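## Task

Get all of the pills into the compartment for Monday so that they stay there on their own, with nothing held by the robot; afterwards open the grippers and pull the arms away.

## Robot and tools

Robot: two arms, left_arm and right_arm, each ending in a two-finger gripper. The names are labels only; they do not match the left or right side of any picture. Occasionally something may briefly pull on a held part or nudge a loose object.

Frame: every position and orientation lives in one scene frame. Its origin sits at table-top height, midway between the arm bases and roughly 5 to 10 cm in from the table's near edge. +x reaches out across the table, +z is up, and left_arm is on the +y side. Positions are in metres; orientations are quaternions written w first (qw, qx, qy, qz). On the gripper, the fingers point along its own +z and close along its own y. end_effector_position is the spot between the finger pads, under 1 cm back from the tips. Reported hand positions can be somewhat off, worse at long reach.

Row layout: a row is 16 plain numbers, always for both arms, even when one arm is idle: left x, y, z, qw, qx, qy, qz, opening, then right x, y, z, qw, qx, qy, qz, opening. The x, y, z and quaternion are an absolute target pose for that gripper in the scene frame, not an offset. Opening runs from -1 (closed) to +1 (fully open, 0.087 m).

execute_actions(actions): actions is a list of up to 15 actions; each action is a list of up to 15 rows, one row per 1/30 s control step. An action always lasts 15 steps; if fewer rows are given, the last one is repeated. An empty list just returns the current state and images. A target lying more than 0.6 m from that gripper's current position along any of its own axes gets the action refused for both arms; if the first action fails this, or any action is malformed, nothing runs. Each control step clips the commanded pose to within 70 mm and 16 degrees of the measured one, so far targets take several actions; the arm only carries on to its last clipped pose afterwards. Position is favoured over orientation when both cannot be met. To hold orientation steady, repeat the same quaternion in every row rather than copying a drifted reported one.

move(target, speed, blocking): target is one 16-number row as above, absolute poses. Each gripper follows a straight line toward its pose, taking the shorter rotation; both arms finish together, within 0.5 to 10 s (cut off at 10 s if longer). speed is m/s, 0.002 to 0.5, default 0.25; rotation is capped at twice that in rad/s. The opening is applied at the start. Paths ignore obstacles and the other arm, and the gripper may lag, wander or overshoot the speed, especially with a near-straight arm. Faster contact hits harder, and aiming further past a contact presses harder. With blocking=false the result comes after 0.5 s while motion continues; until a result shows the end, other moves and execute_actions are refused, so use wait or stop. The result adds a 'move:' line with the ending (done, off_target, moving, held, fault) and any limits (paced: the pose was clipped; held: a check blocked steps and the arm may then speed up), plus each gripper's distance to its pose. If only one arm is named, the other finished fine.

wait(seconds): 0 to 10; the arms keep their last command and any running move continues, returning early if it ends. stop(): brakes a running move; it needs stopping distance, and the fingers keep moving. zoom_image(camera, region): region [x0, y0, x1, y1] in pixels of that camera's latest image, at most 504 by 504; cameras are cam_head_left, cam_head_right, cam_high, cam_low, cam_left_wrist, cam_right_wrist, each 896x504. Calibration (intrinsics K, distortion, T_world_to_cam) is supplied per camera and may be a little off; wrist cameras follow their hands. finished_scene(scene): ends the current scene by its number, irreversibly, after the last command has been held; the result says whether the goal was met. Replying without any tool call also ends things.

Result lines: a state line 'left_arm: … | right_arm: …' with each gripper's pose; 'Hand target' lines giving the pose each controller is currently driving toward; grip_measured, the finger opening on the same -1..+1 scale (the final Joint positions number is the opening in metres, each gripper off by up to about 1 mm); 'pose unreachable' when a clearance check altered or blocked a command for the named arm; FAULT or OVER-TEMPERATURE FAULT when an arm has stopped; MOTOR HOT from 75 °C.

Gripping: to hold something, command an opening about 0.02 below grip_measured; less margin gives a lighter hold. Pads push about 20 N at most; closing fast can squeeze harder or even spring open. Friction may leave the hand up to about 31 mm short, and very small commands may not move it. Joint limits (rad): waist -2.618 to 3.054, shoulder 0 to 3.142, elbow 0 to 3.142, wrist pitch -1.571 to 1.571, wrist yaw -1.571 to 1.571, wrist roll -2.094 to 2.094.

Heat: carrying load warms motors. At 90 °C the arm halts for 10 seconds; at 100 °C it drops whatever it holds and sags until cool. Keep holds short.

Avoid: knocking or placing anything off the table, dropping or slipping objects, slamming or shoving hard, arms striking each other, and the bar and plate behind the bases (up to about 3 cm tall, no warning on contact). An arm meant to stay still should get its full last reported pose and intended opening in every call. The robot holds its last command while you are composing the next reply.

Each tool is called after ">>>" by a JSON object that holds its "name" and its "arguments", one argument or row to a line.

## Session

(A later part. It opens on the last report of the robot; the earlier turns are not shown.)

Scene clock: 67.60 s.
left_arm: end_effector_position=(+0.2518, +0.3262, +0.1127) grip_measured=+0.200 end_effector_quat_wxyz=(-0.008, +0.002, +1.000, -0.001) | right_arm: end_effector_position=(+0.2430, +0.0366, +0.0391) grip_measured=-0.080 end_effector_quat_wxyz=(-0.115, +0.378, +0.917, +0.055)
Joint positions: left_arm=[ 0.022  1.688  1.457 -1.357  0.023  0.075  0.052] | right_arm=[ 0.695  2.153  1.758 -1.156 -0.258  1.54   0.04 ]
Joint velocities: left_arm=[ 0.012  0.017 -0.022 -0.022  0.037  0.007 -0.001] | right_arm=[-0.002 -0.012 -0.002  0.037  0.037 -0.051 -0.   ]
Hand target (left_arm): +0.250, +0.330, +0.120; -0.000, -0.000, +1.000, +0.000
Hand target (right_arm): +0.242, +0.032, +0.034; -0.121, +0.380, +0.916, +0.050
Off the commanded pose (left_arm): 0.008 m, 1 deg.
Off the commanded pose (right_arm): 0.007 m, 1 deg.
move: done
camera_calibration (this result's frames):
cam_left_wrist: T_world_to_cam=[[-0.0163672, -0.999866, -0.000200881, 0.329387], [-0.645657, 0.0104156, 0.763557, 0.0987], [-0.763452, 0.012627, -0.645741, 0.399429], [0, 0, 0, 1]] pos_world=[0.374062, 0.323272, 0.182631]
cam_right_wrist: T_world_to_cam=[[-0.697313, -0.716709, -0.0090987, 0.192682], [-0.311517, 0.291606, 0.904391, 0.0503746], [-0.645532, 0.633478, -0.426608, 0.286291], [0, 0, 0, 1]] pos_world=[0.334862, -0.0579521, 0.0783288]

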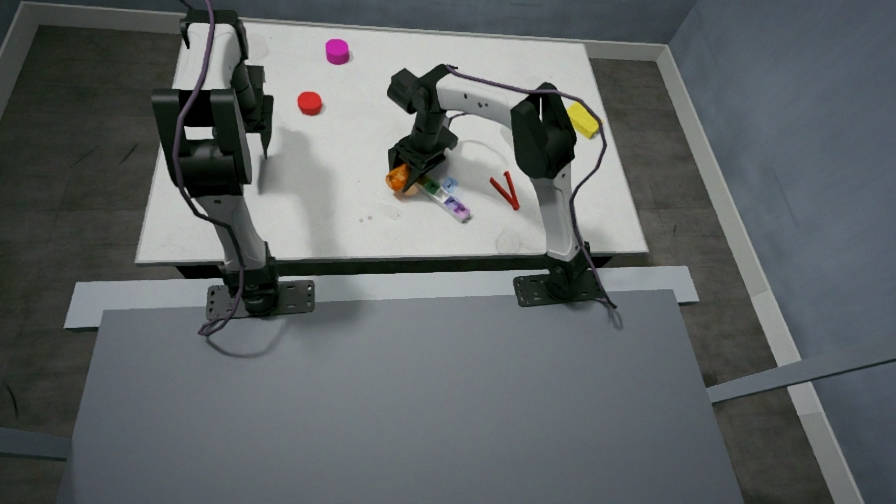

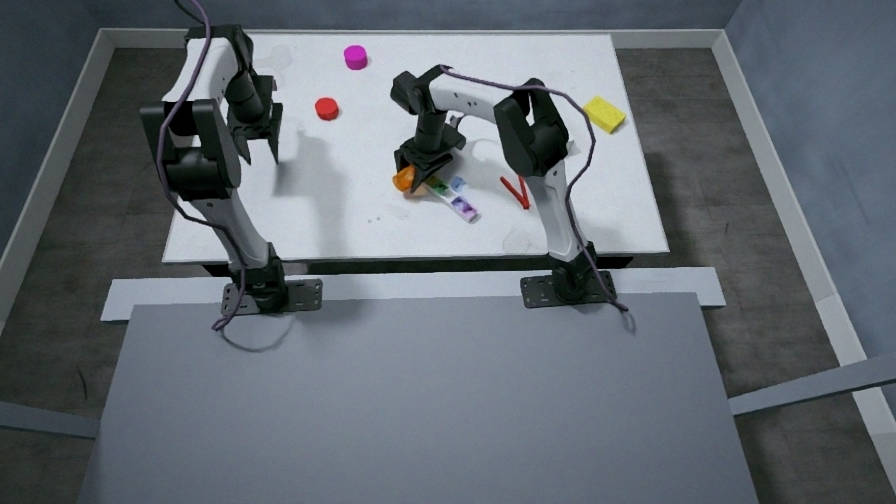

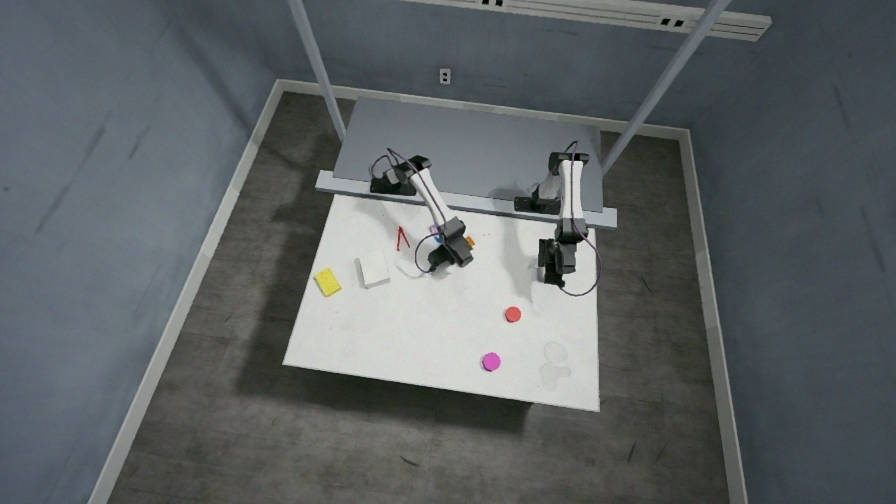

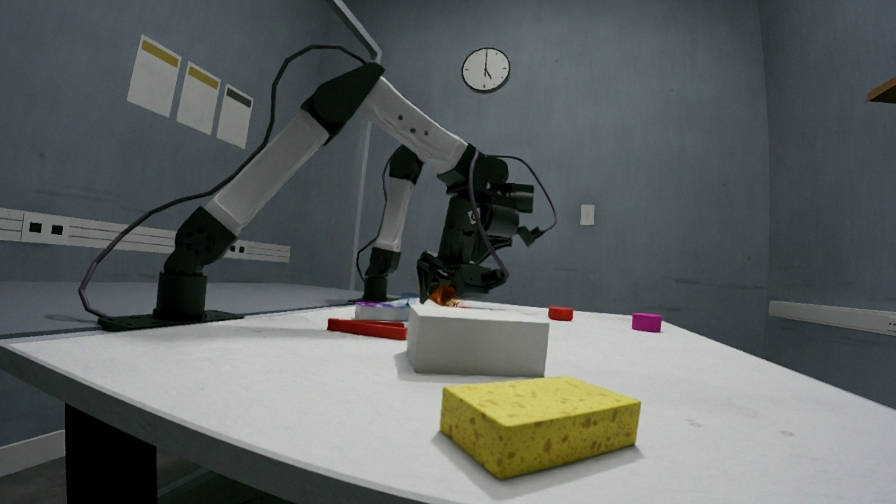

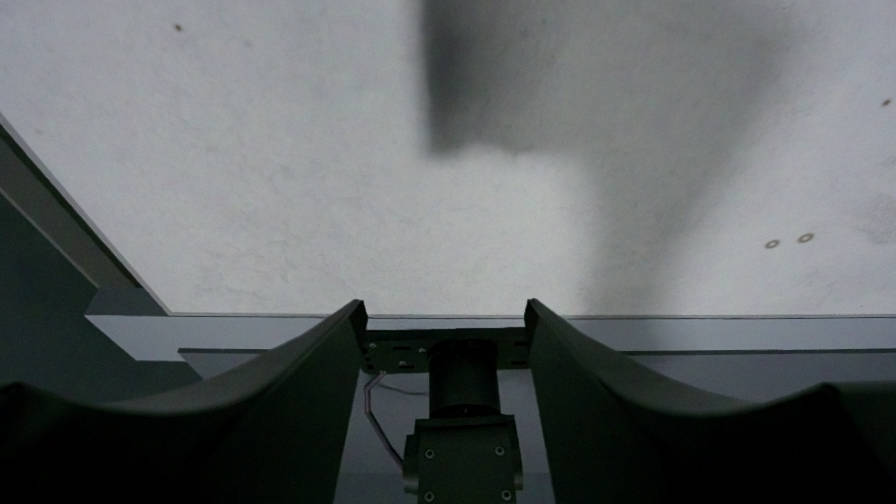

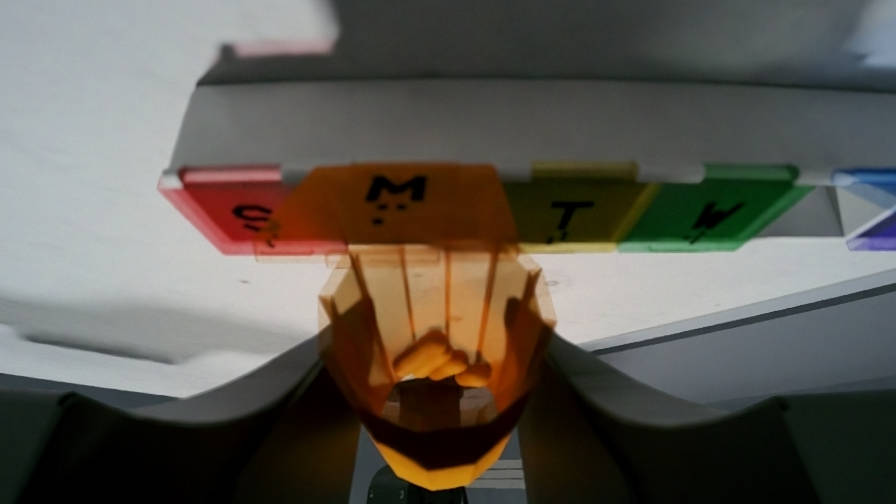

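>>> {"name": "move", "arguments": {
  "target": [0.25,0.33,0.12,0,0,1,0,0.2, 0.246,0.040,0.049,-0.160,0.377,0.910,0.066,-0.12],
  "speed": 0.015
}}

Scene clock: 71.93 s.
left_arm: end_effector_position=(+0.2518, +0.3262, +0.1127) grip_measured=+0.200 end_effector_quat_wxyz=(-0.008, +0.002, +1.000, -0.001) | right_arm: end_effector_position=(+0.2432, +0.0404, +0.0518) grip_measured=-0.080 end_effector_quat_wxyz=(-0.153, +0.375, +0.911, +0.071)
Joint positions: left_arm=[ 0.022  1.688  1.457 -1.357  0.023  0.075  0.052] | right_arm=[ 0.67   2.167  1.801 -1.196 -0.343  1.512  0.04 ]
Joint velocities: left_arm=[ 0.022 -0.007 -0.007  0.051  0.051 -0.022 -0.001] | right_arm=[ 0.002  0.012 -0.017 -0.037  0.037  0.007  0.   ]
Hand target (left_arm): +0.250, +0.330, +0.120; -0.000, -0.000, +1.000, +0.000
Hand target (right_arm): +0.246, +0.040, +0.049; -0.160, +0.377, +0.910, +0.066
Off the commanded pose (left_arm): 0.008 m, 1 deg.
Off the commanded pose (right_arm): 0.004 m, 1 deg.
move: done
camera_calibration (this result's frames):
cam_left_wrist: T_world_to_cam=[[-0.0163672, -0.999866, -0.000200881, 0.329387], [-0.645657, 0.0104156, 0.763557, 0.0987], [-0.763452, 0.012627, -0.645741, 0.399429], [0, 0, 0, 1]] pos_world=[0.374062, 0.323272, 0.182631]
cam_right_wrist: T_world_to_cam=[[-0.696888, -0.717102, -0.0105529, 0.195634], [-0.257086, 0.236049, 0.937117, 0.0251273], [-0.669517, 0.655779, -0.348856, 0.290384], [0, 0, 0, 1]] pos_world=[0.337212, -0.0560691, 0.0798196]

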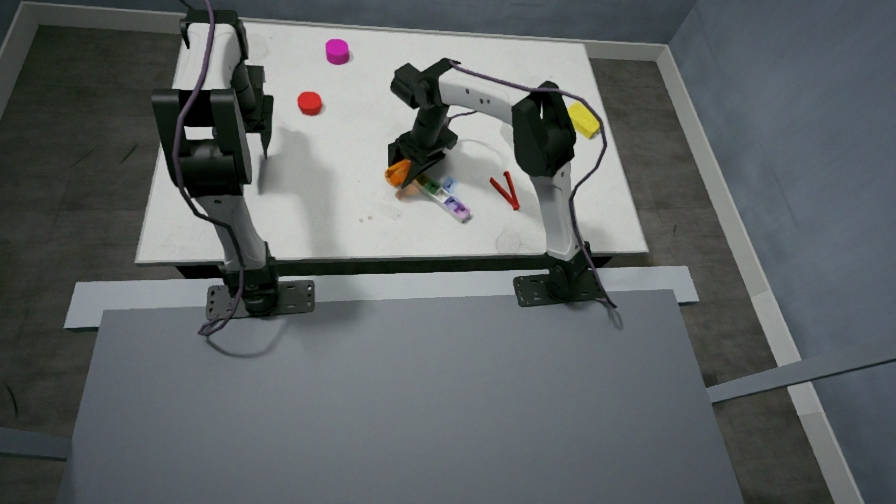

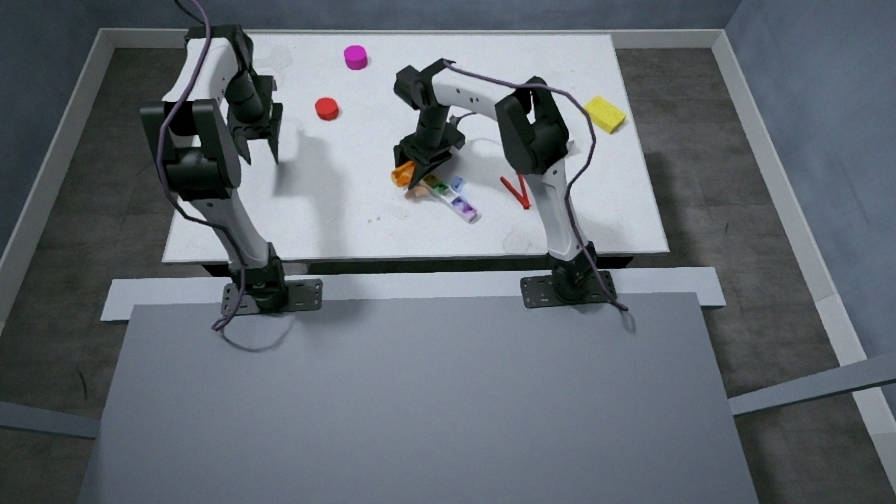

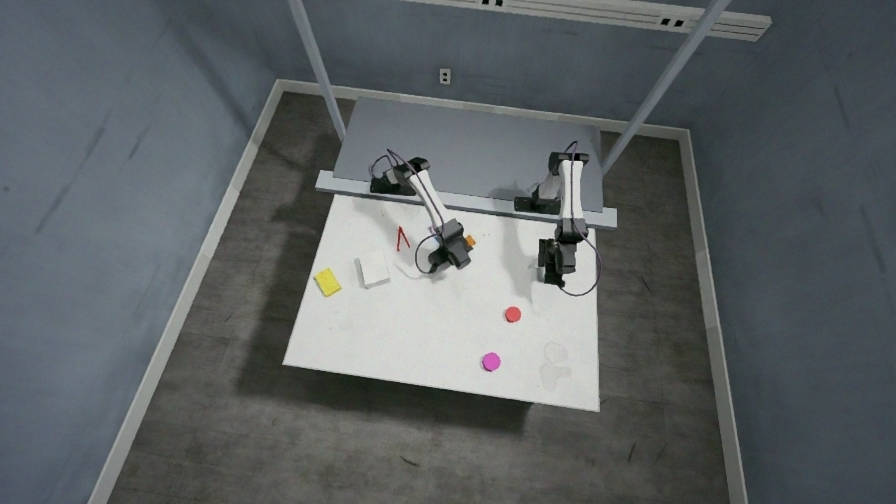

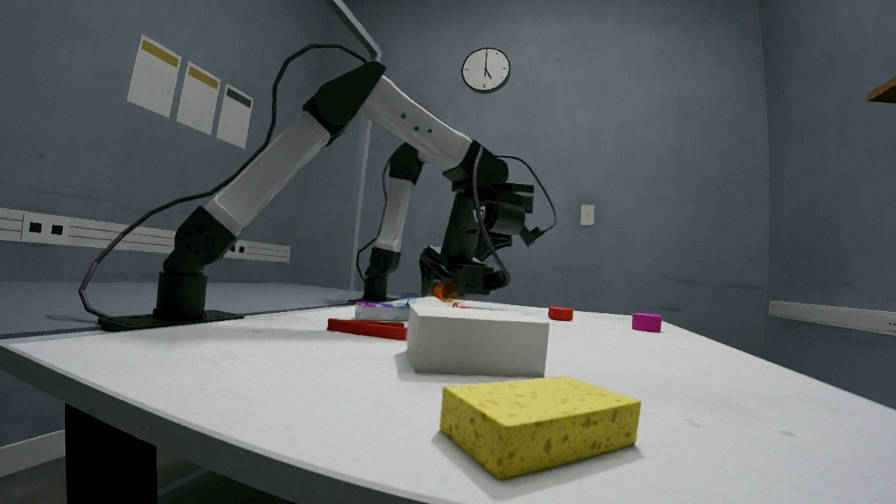

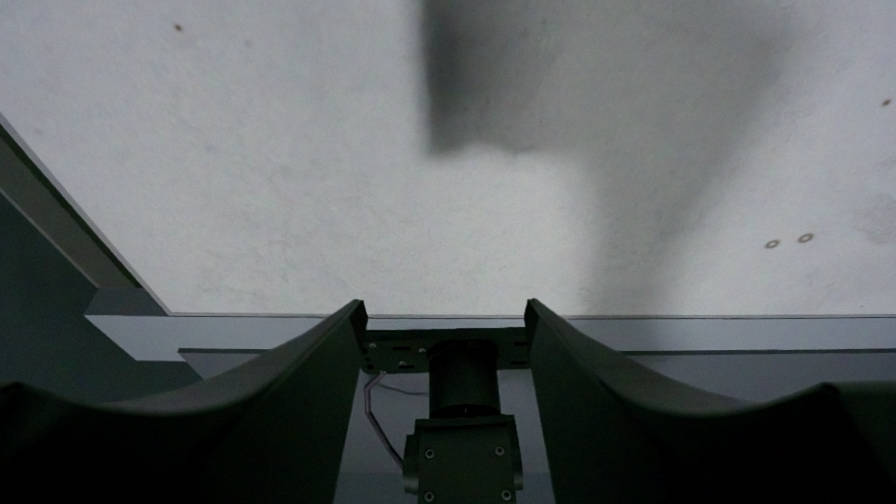

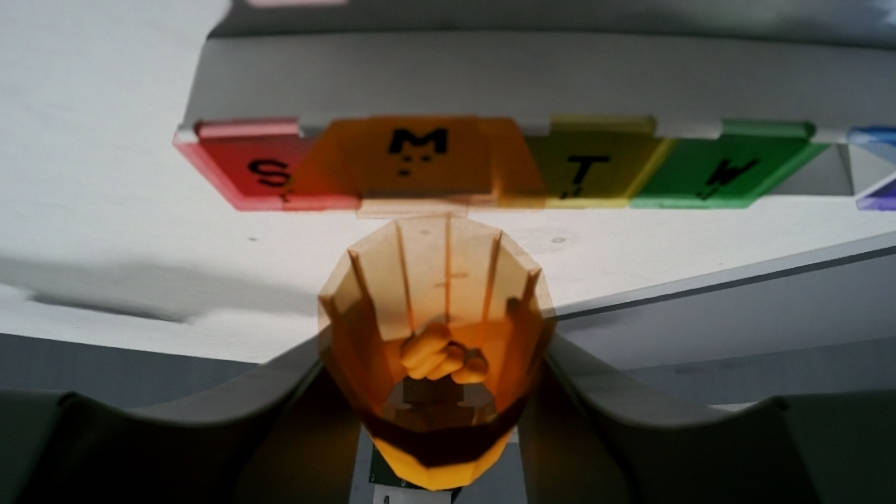

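θ=208.

>>> {"name": "move", "arguments": {
  "target": [0.25,0.33,0.12,0,0,1,0,0.2, 0.248,0.039,0.050,-0.2235,0.3716,0.8965,0.0927,-0.12],
  "speed": 0.015
}}

Scene clock: 78.10 s.
left_arm: end_effector_position=(+0.2518, +0.3262, +0.1127) grip_measured=+0.200 end_effector_quat_wxyz=(-0.008, +0.002, +1.000, -0.001) | right_arm: end_effector_position=(+0.2458, +0.0403, +0.0558) grip_measured=-0.080 end_effector_quat_wxyz=(-0.215, +0.369, +0.899, +0.100)
Joint positions: left_arm=[ 0.022  1.688  1.457 -1.357  0.023  0.075  0.052] | right_arm=[ 0.618  2.195  1.801 -1.197 -0.482  1.45   0.04 ]
Joint velocities: left_arm=[-0.002 -0.002  0.012 -0.022 -0.066  0.022  0.001] | right_arm=[ 0.017  0.007 -0.002  0.022 -0.022  0.022  0.001]
Hand target (left_arm): +0.250, +0.330, +0.120; -0.000, -0.000, +1.000, +0.000
Hand target (right_arm): +0.248, +0.039, +0.050; -0.223, +0.372, +0.896, +0.093
Off the commanded pose (left_arm): 0.008 m, 1 deg.
Off the commanded pose (right_arm): 0.006 m, 1 deg.
move: done
camera_calibration (this result's frames):
cam_left_wrist: T_world_to_cam=[[-0.0163672, -0.999866, -0.000200881, 0.329387], [-0.645657, 0.0104156, 0.763557, 0.0987], [-0.763452, 0.012627, -0.645741, 0.399429], [0, 0, 0, 1]] pos_world=[0.374062, 0.323272, 0.182631]
cam_right_wrist: T_world_to_cam=[[-0.696604, -0.717186, -0.0196457, 0.197846], [-0.168079, 0.136513, 0.976275, 0.00210567], [-0.69749, 0.68338, -0.21564, 0.291905], [0, 0, 0, 1]] pos_world=[0.341775, -0.0578766, 0.0647774]

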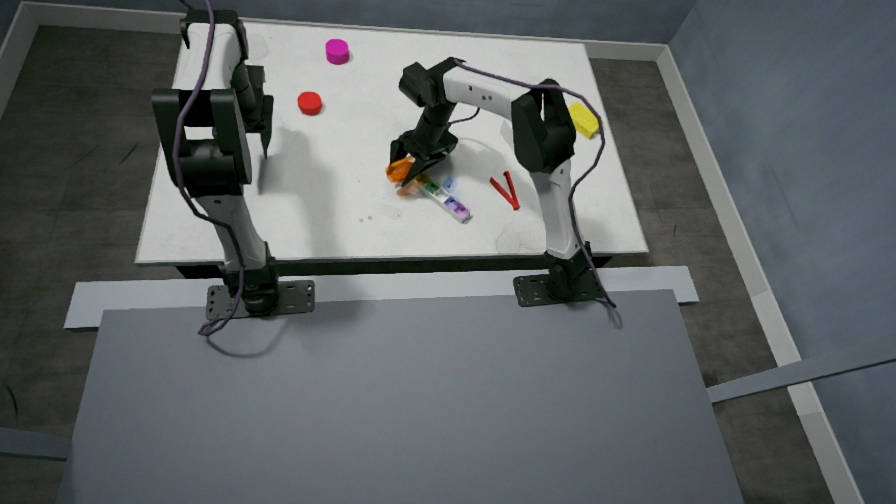

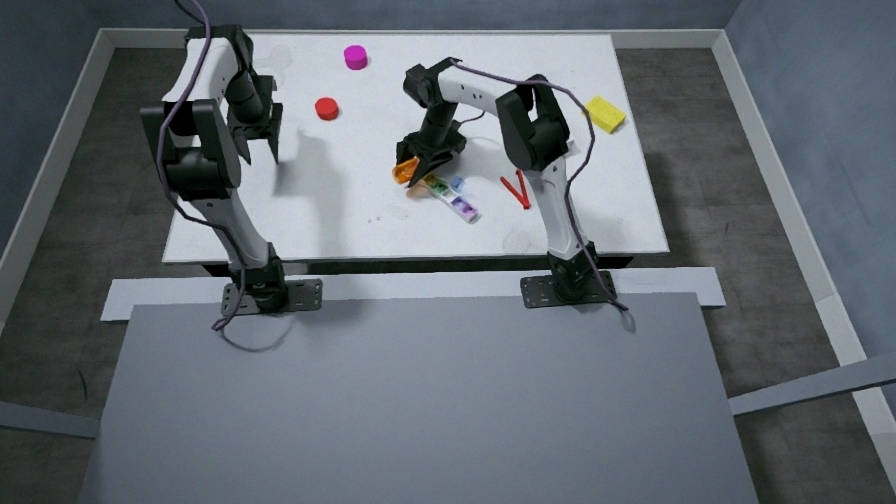

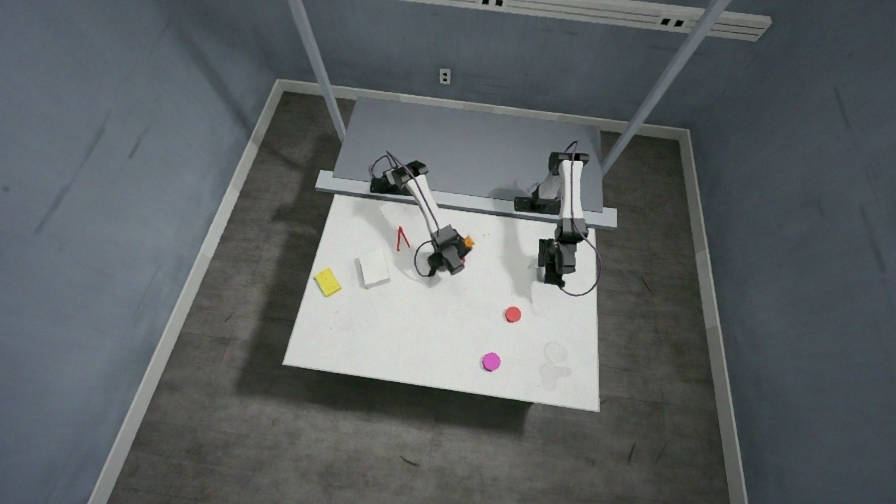

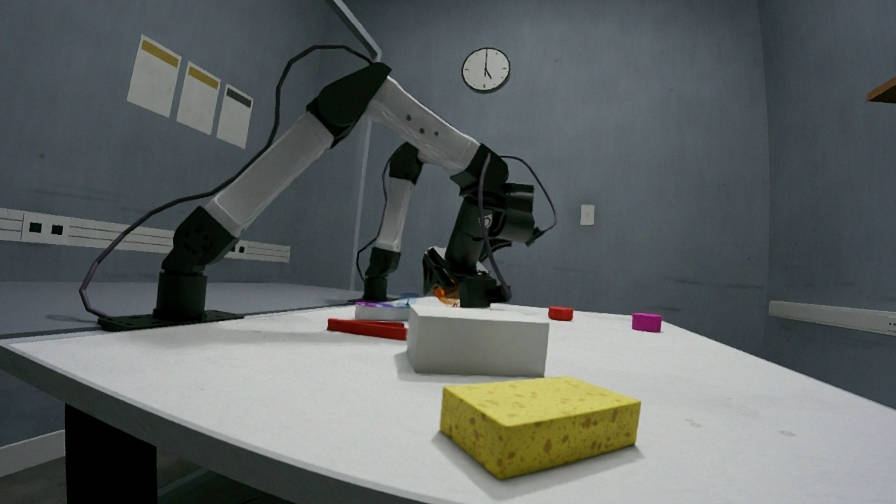

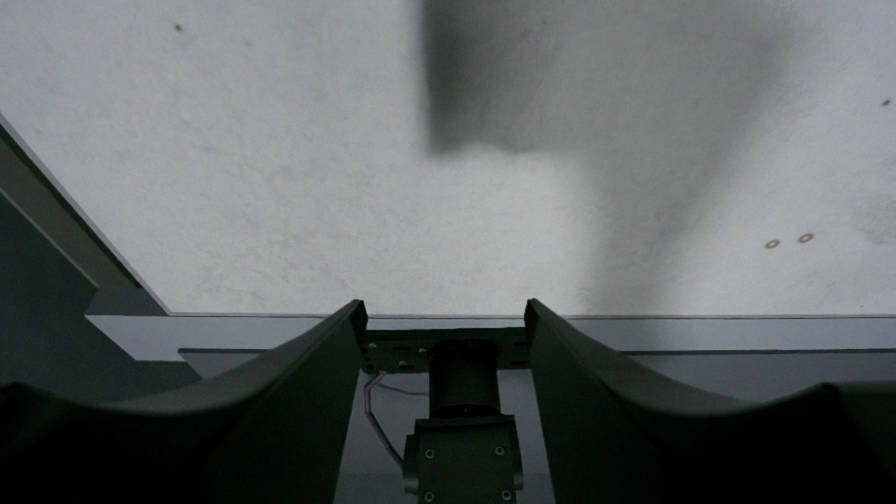

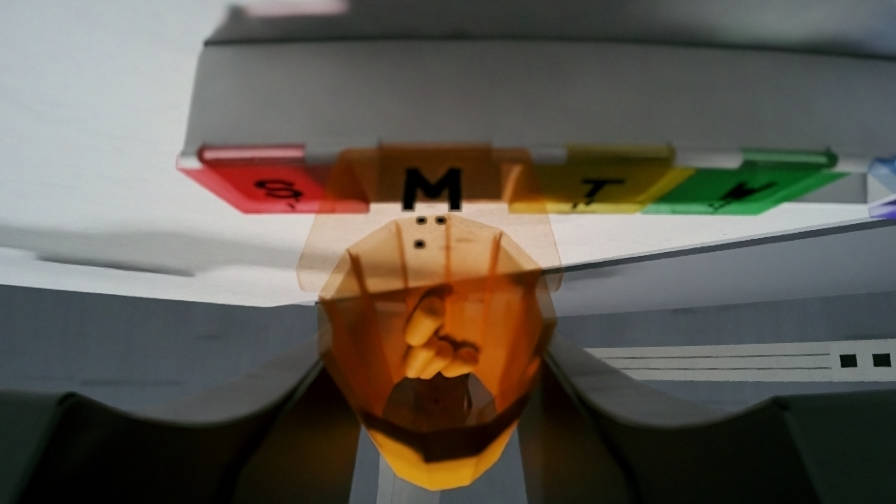

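Creeping. θ=213.

>>> {"name": "move", "arguments": {
  "target": [0.25,0.33,0.12,0,0,1,0,0.2, 0.249,0.038,0.054,-0.2624,0.3672,0.886,0.1088,-0.12],
  "speed": 0.01
}}

Scene clock: 84.13 s.
left_arm: end_effector_position=(+0.2518, +0.3262, +0.1127) grip_measured=+0.200 end_effector_quat_wxyz=(-0.008, +0.002, +1.000, -0.001) | right_arm: end_effector_position=(+0.2448, +0.0378, +0.0559) grip_measured=-0.080 end_effector_quat_wxyz=(-0.257, +0.365, +0.888, +0.110)
Joint positions: left_arm=[ 0.022  1.688  1.457 -1.357  0.023  0.075  0.052] | right_arm=[ 0.588  2.222  1.801 -1.216 -0.567  1.407  0.04 ]
Joint velocities: left_arm=[ 0.022  0.002 -0.002 -0.037 -0.007 -0.022 -0.001] | right_arm=[-0.002  0.002 -0.002  0.022  0.007  0.037 -0.001]
Hand target (left_arm): +0.250, +0.330, +0.120; -0.000, -0.000, +1.000, +0.000
Hand target (right_arm): +0.249, +0.038, +0.054; -0.262, +0.367, +0.886, +0.109
Off the commanded pose (left_arm): 0.008 m, 1 deg.
Off the commanded pose (right_arm): 0.005 m, 1 deg.
move: done
camera_calibration (this result's frames):
cam_left_wrist: T_world_to_cam=[[-0.0163672, -0.999866, -0.000200881, 0.329387], [-0.645657, 0.0104156, 0.763557, 0.0987], [-0.763452, 0.012627, -0.645741, 0.399429], [0, 0, 0, 1]] pos_world=[0.374062, 0.323272, 0.182631]
cam_right_wrist: T_world_to_cam=[[-0.69623, -0.717781, -0.00737623, 0.194637], [-0.0969377, 0.0838355, 0.991753, -0.0141803], [-0.711243, 0.691203, -0.127949, 0.291055], [0, 0, 0, 1]] pos_world=[0.341148, -0.0602827, 0.0527392]

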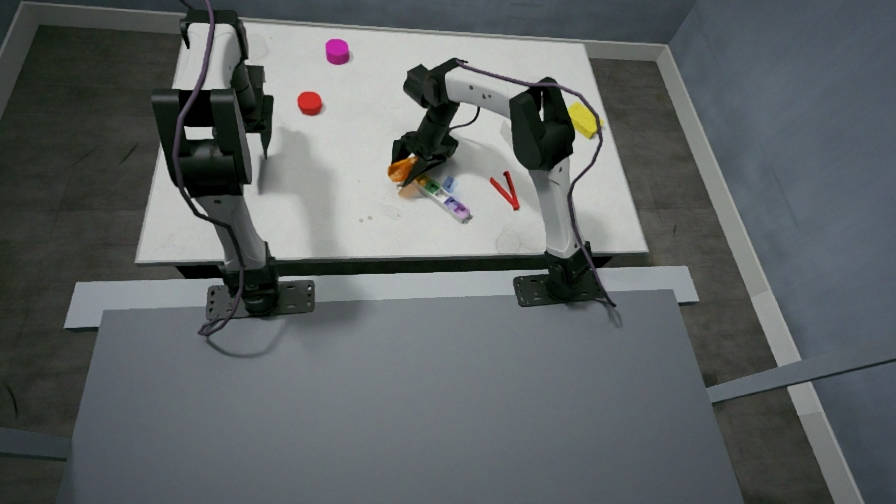

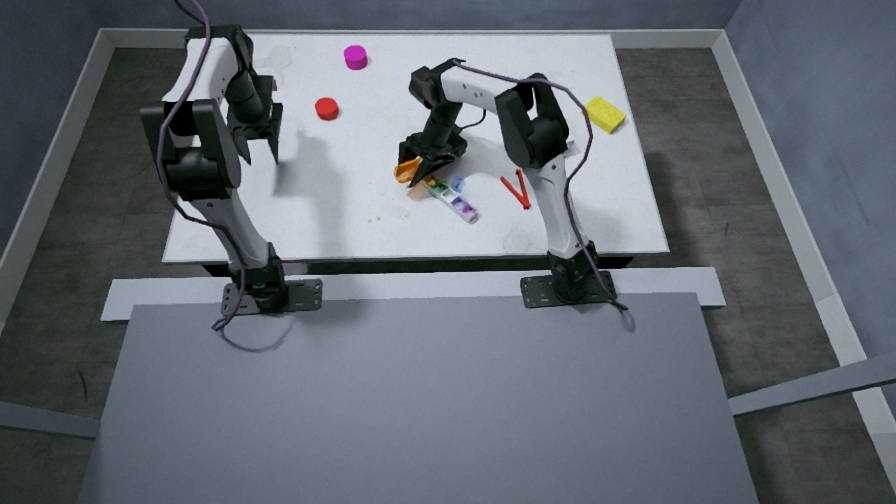

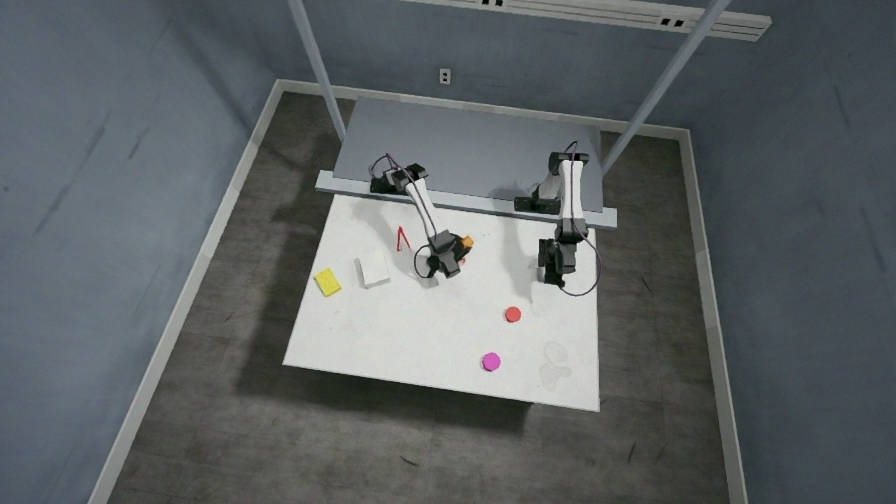

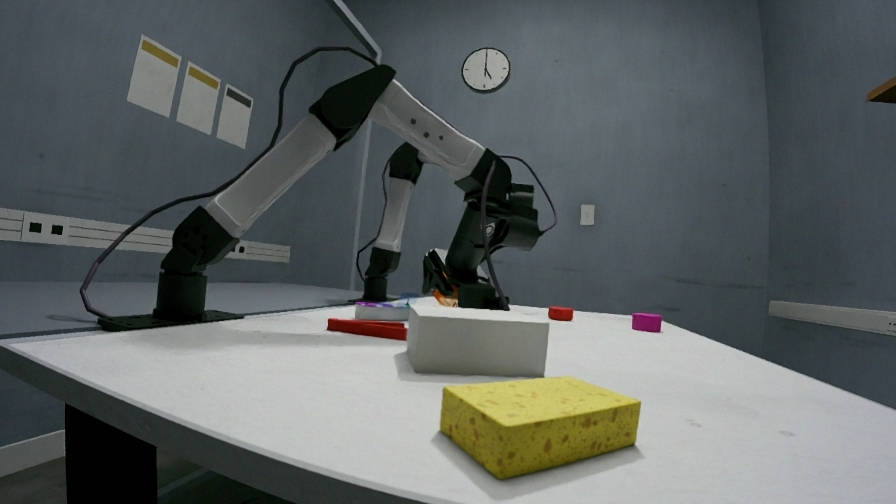

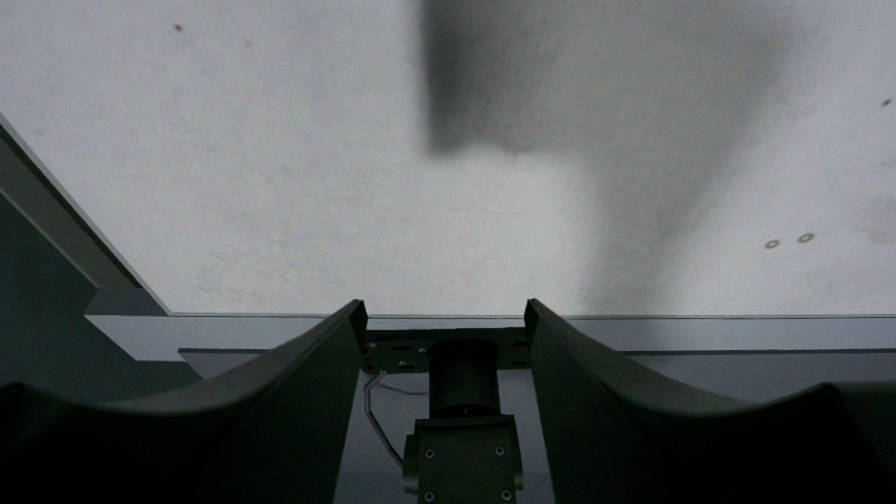

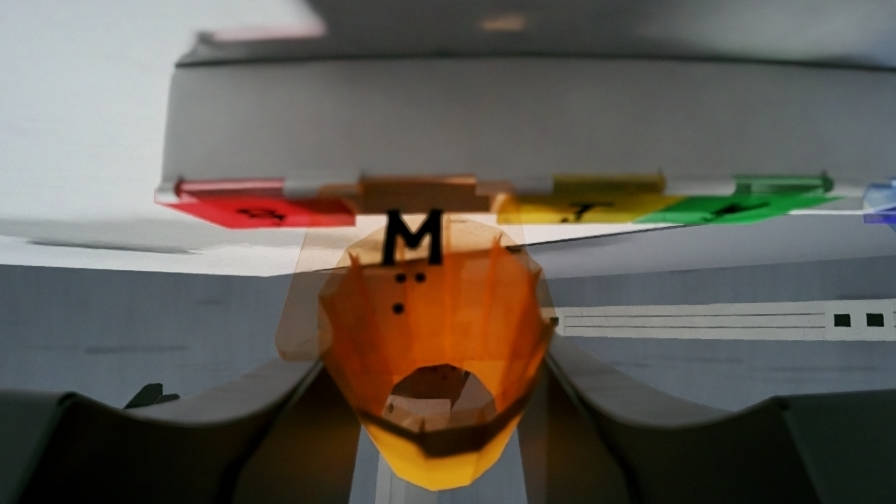

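>>> {"name": "move", "arguments": {
  "target": [0.25,0.33,0.12,0,0,1,0,0.2, 0.245,0.03,0.09,0.064,0.382,0.922,-0.027,-0.12],
  "speed": 0.15
}}

>>> {"name": "zoom_image", "arguments": {
  "camera": "cam_right_wrist",
  "region": [280,0,600,220]
}}

Scene clock: 87.90 s.
left_arm: end_effector_position=(+0.2518, +0.3262, +0.1127) grip_measured=+0.200 end_effector_quat_wxyz=(-0.008, +0.002, +1.000, -0.001) | right_arm: end_effector_position=(+0.2443, +0.0279, +0.0884) grip_measured=-0.080 end_effector_quat_wxyz=(+0.059, +0.381, +0.922, -0.026)
Joint positions: left_arm=[ 0.022  1.688  1.457 -1.357  0.023  0.075  0.052] | right_arm=[ 0.837  2.15   2.03  -1.454  0.128  1.683  0.04 ]
Joint velocities: left_arm=[ 0.007  0.002 -0.002  0.081  0.037  0.051  0.   ] | right_arm=[-0.002  0.012 -0.012 -0.066  0.066 -0.007  0.   ]
Hand target (left_arm): +0.250, +0.330, +0.120; -0.000, -0.000, +1.000, +0.000
Hand target (right_arm): +0.244, +0.029, +0.090; +0.062, +0.381, +0.922, -0.028
Off the commanded pose (left_arm): 0.008 m, 1 deg.
Off the commanded pose (right_arm): 0.003 m, 1 deg.
move: done
camera_calibration (this result's frames):
cam_left_wrist: T_world_to_cam=[[-0.0163672, -0.999866, -0.000200881, 0.329387], [-0.645657, 0.0104156, 0.763557, 0.0987], [-0.763452, 0.012627, -0.645741, 0.399429], [0, 0, 0, 1]] pos_world=[0.374062, 0.323272, 0.182631]
cam_right_wrist: T_world_to_cam=[[-0.699036, -0.714984, 0.0120651, 0.186289], [-0.519576, 0.519435, 0.678401, 0.0732206], [-0.491313, 0.467958, -0.734593, 0.307914], [0, 0, 0, 1]] pos_world=[0.319549, -0.0489307, 0.174271]

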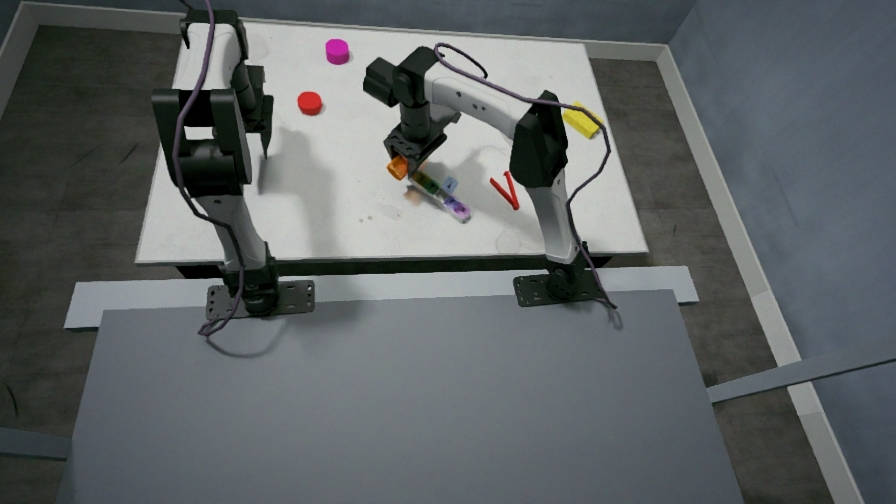

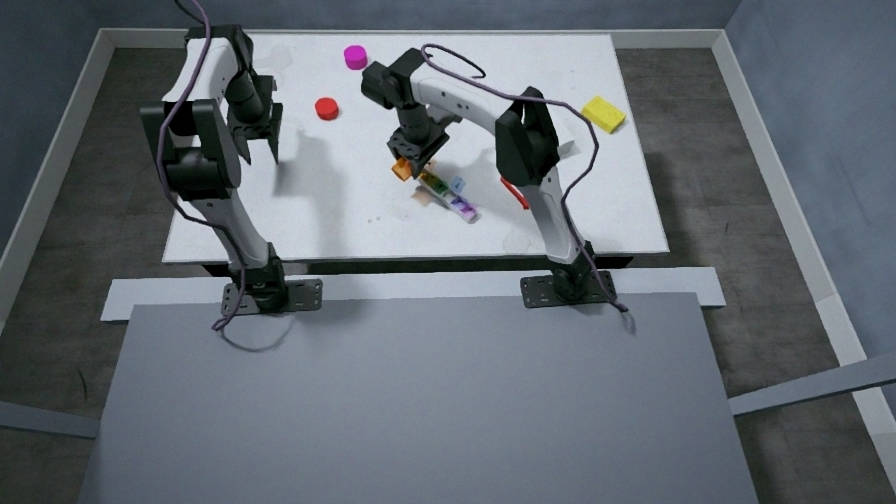

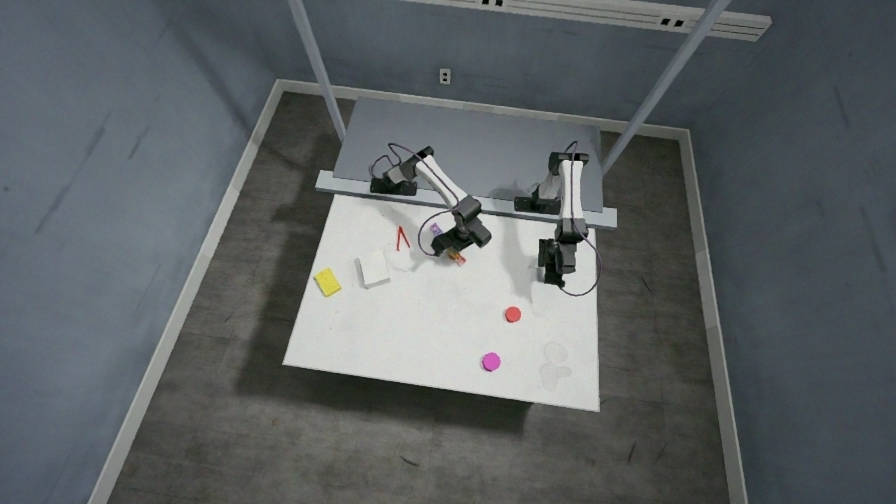

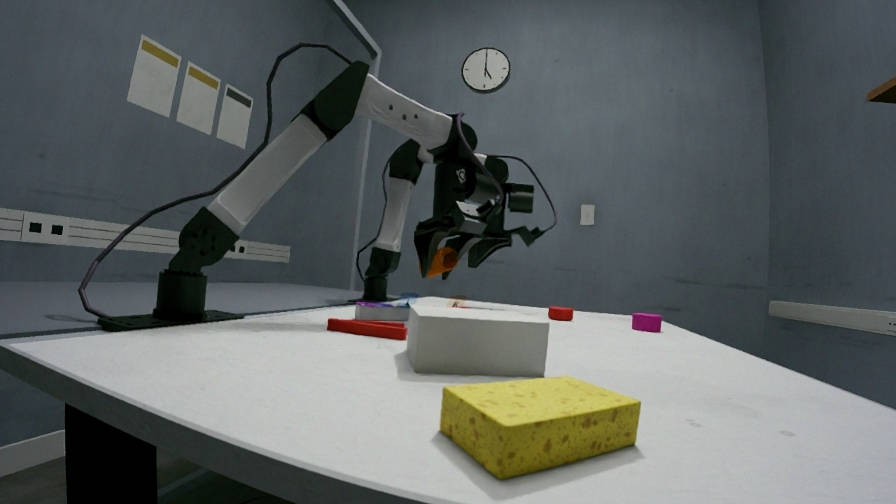

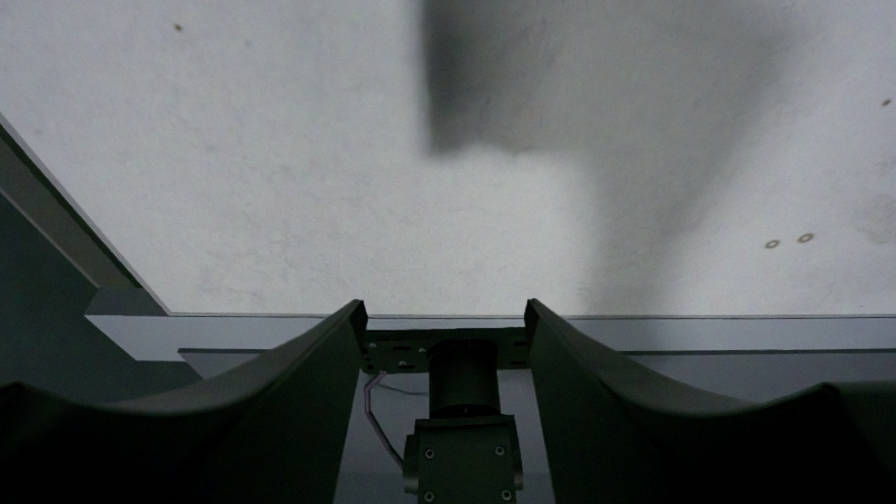

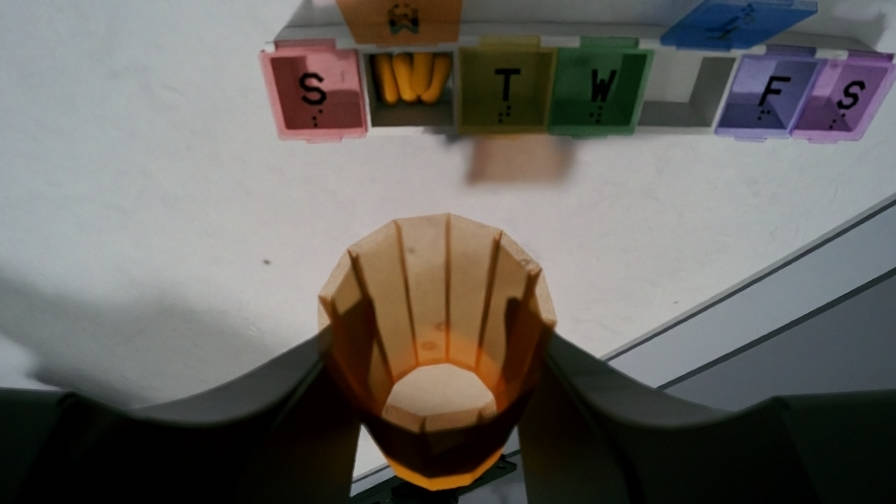

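Region (280, 0, 600, 220) of cam_right_wrist's 896x504 image, scaled by 1.575, with more detail than that image has; it fills the top 346 rows of this view, and the rest is white.

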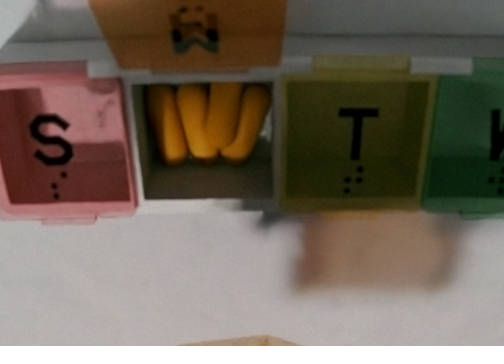

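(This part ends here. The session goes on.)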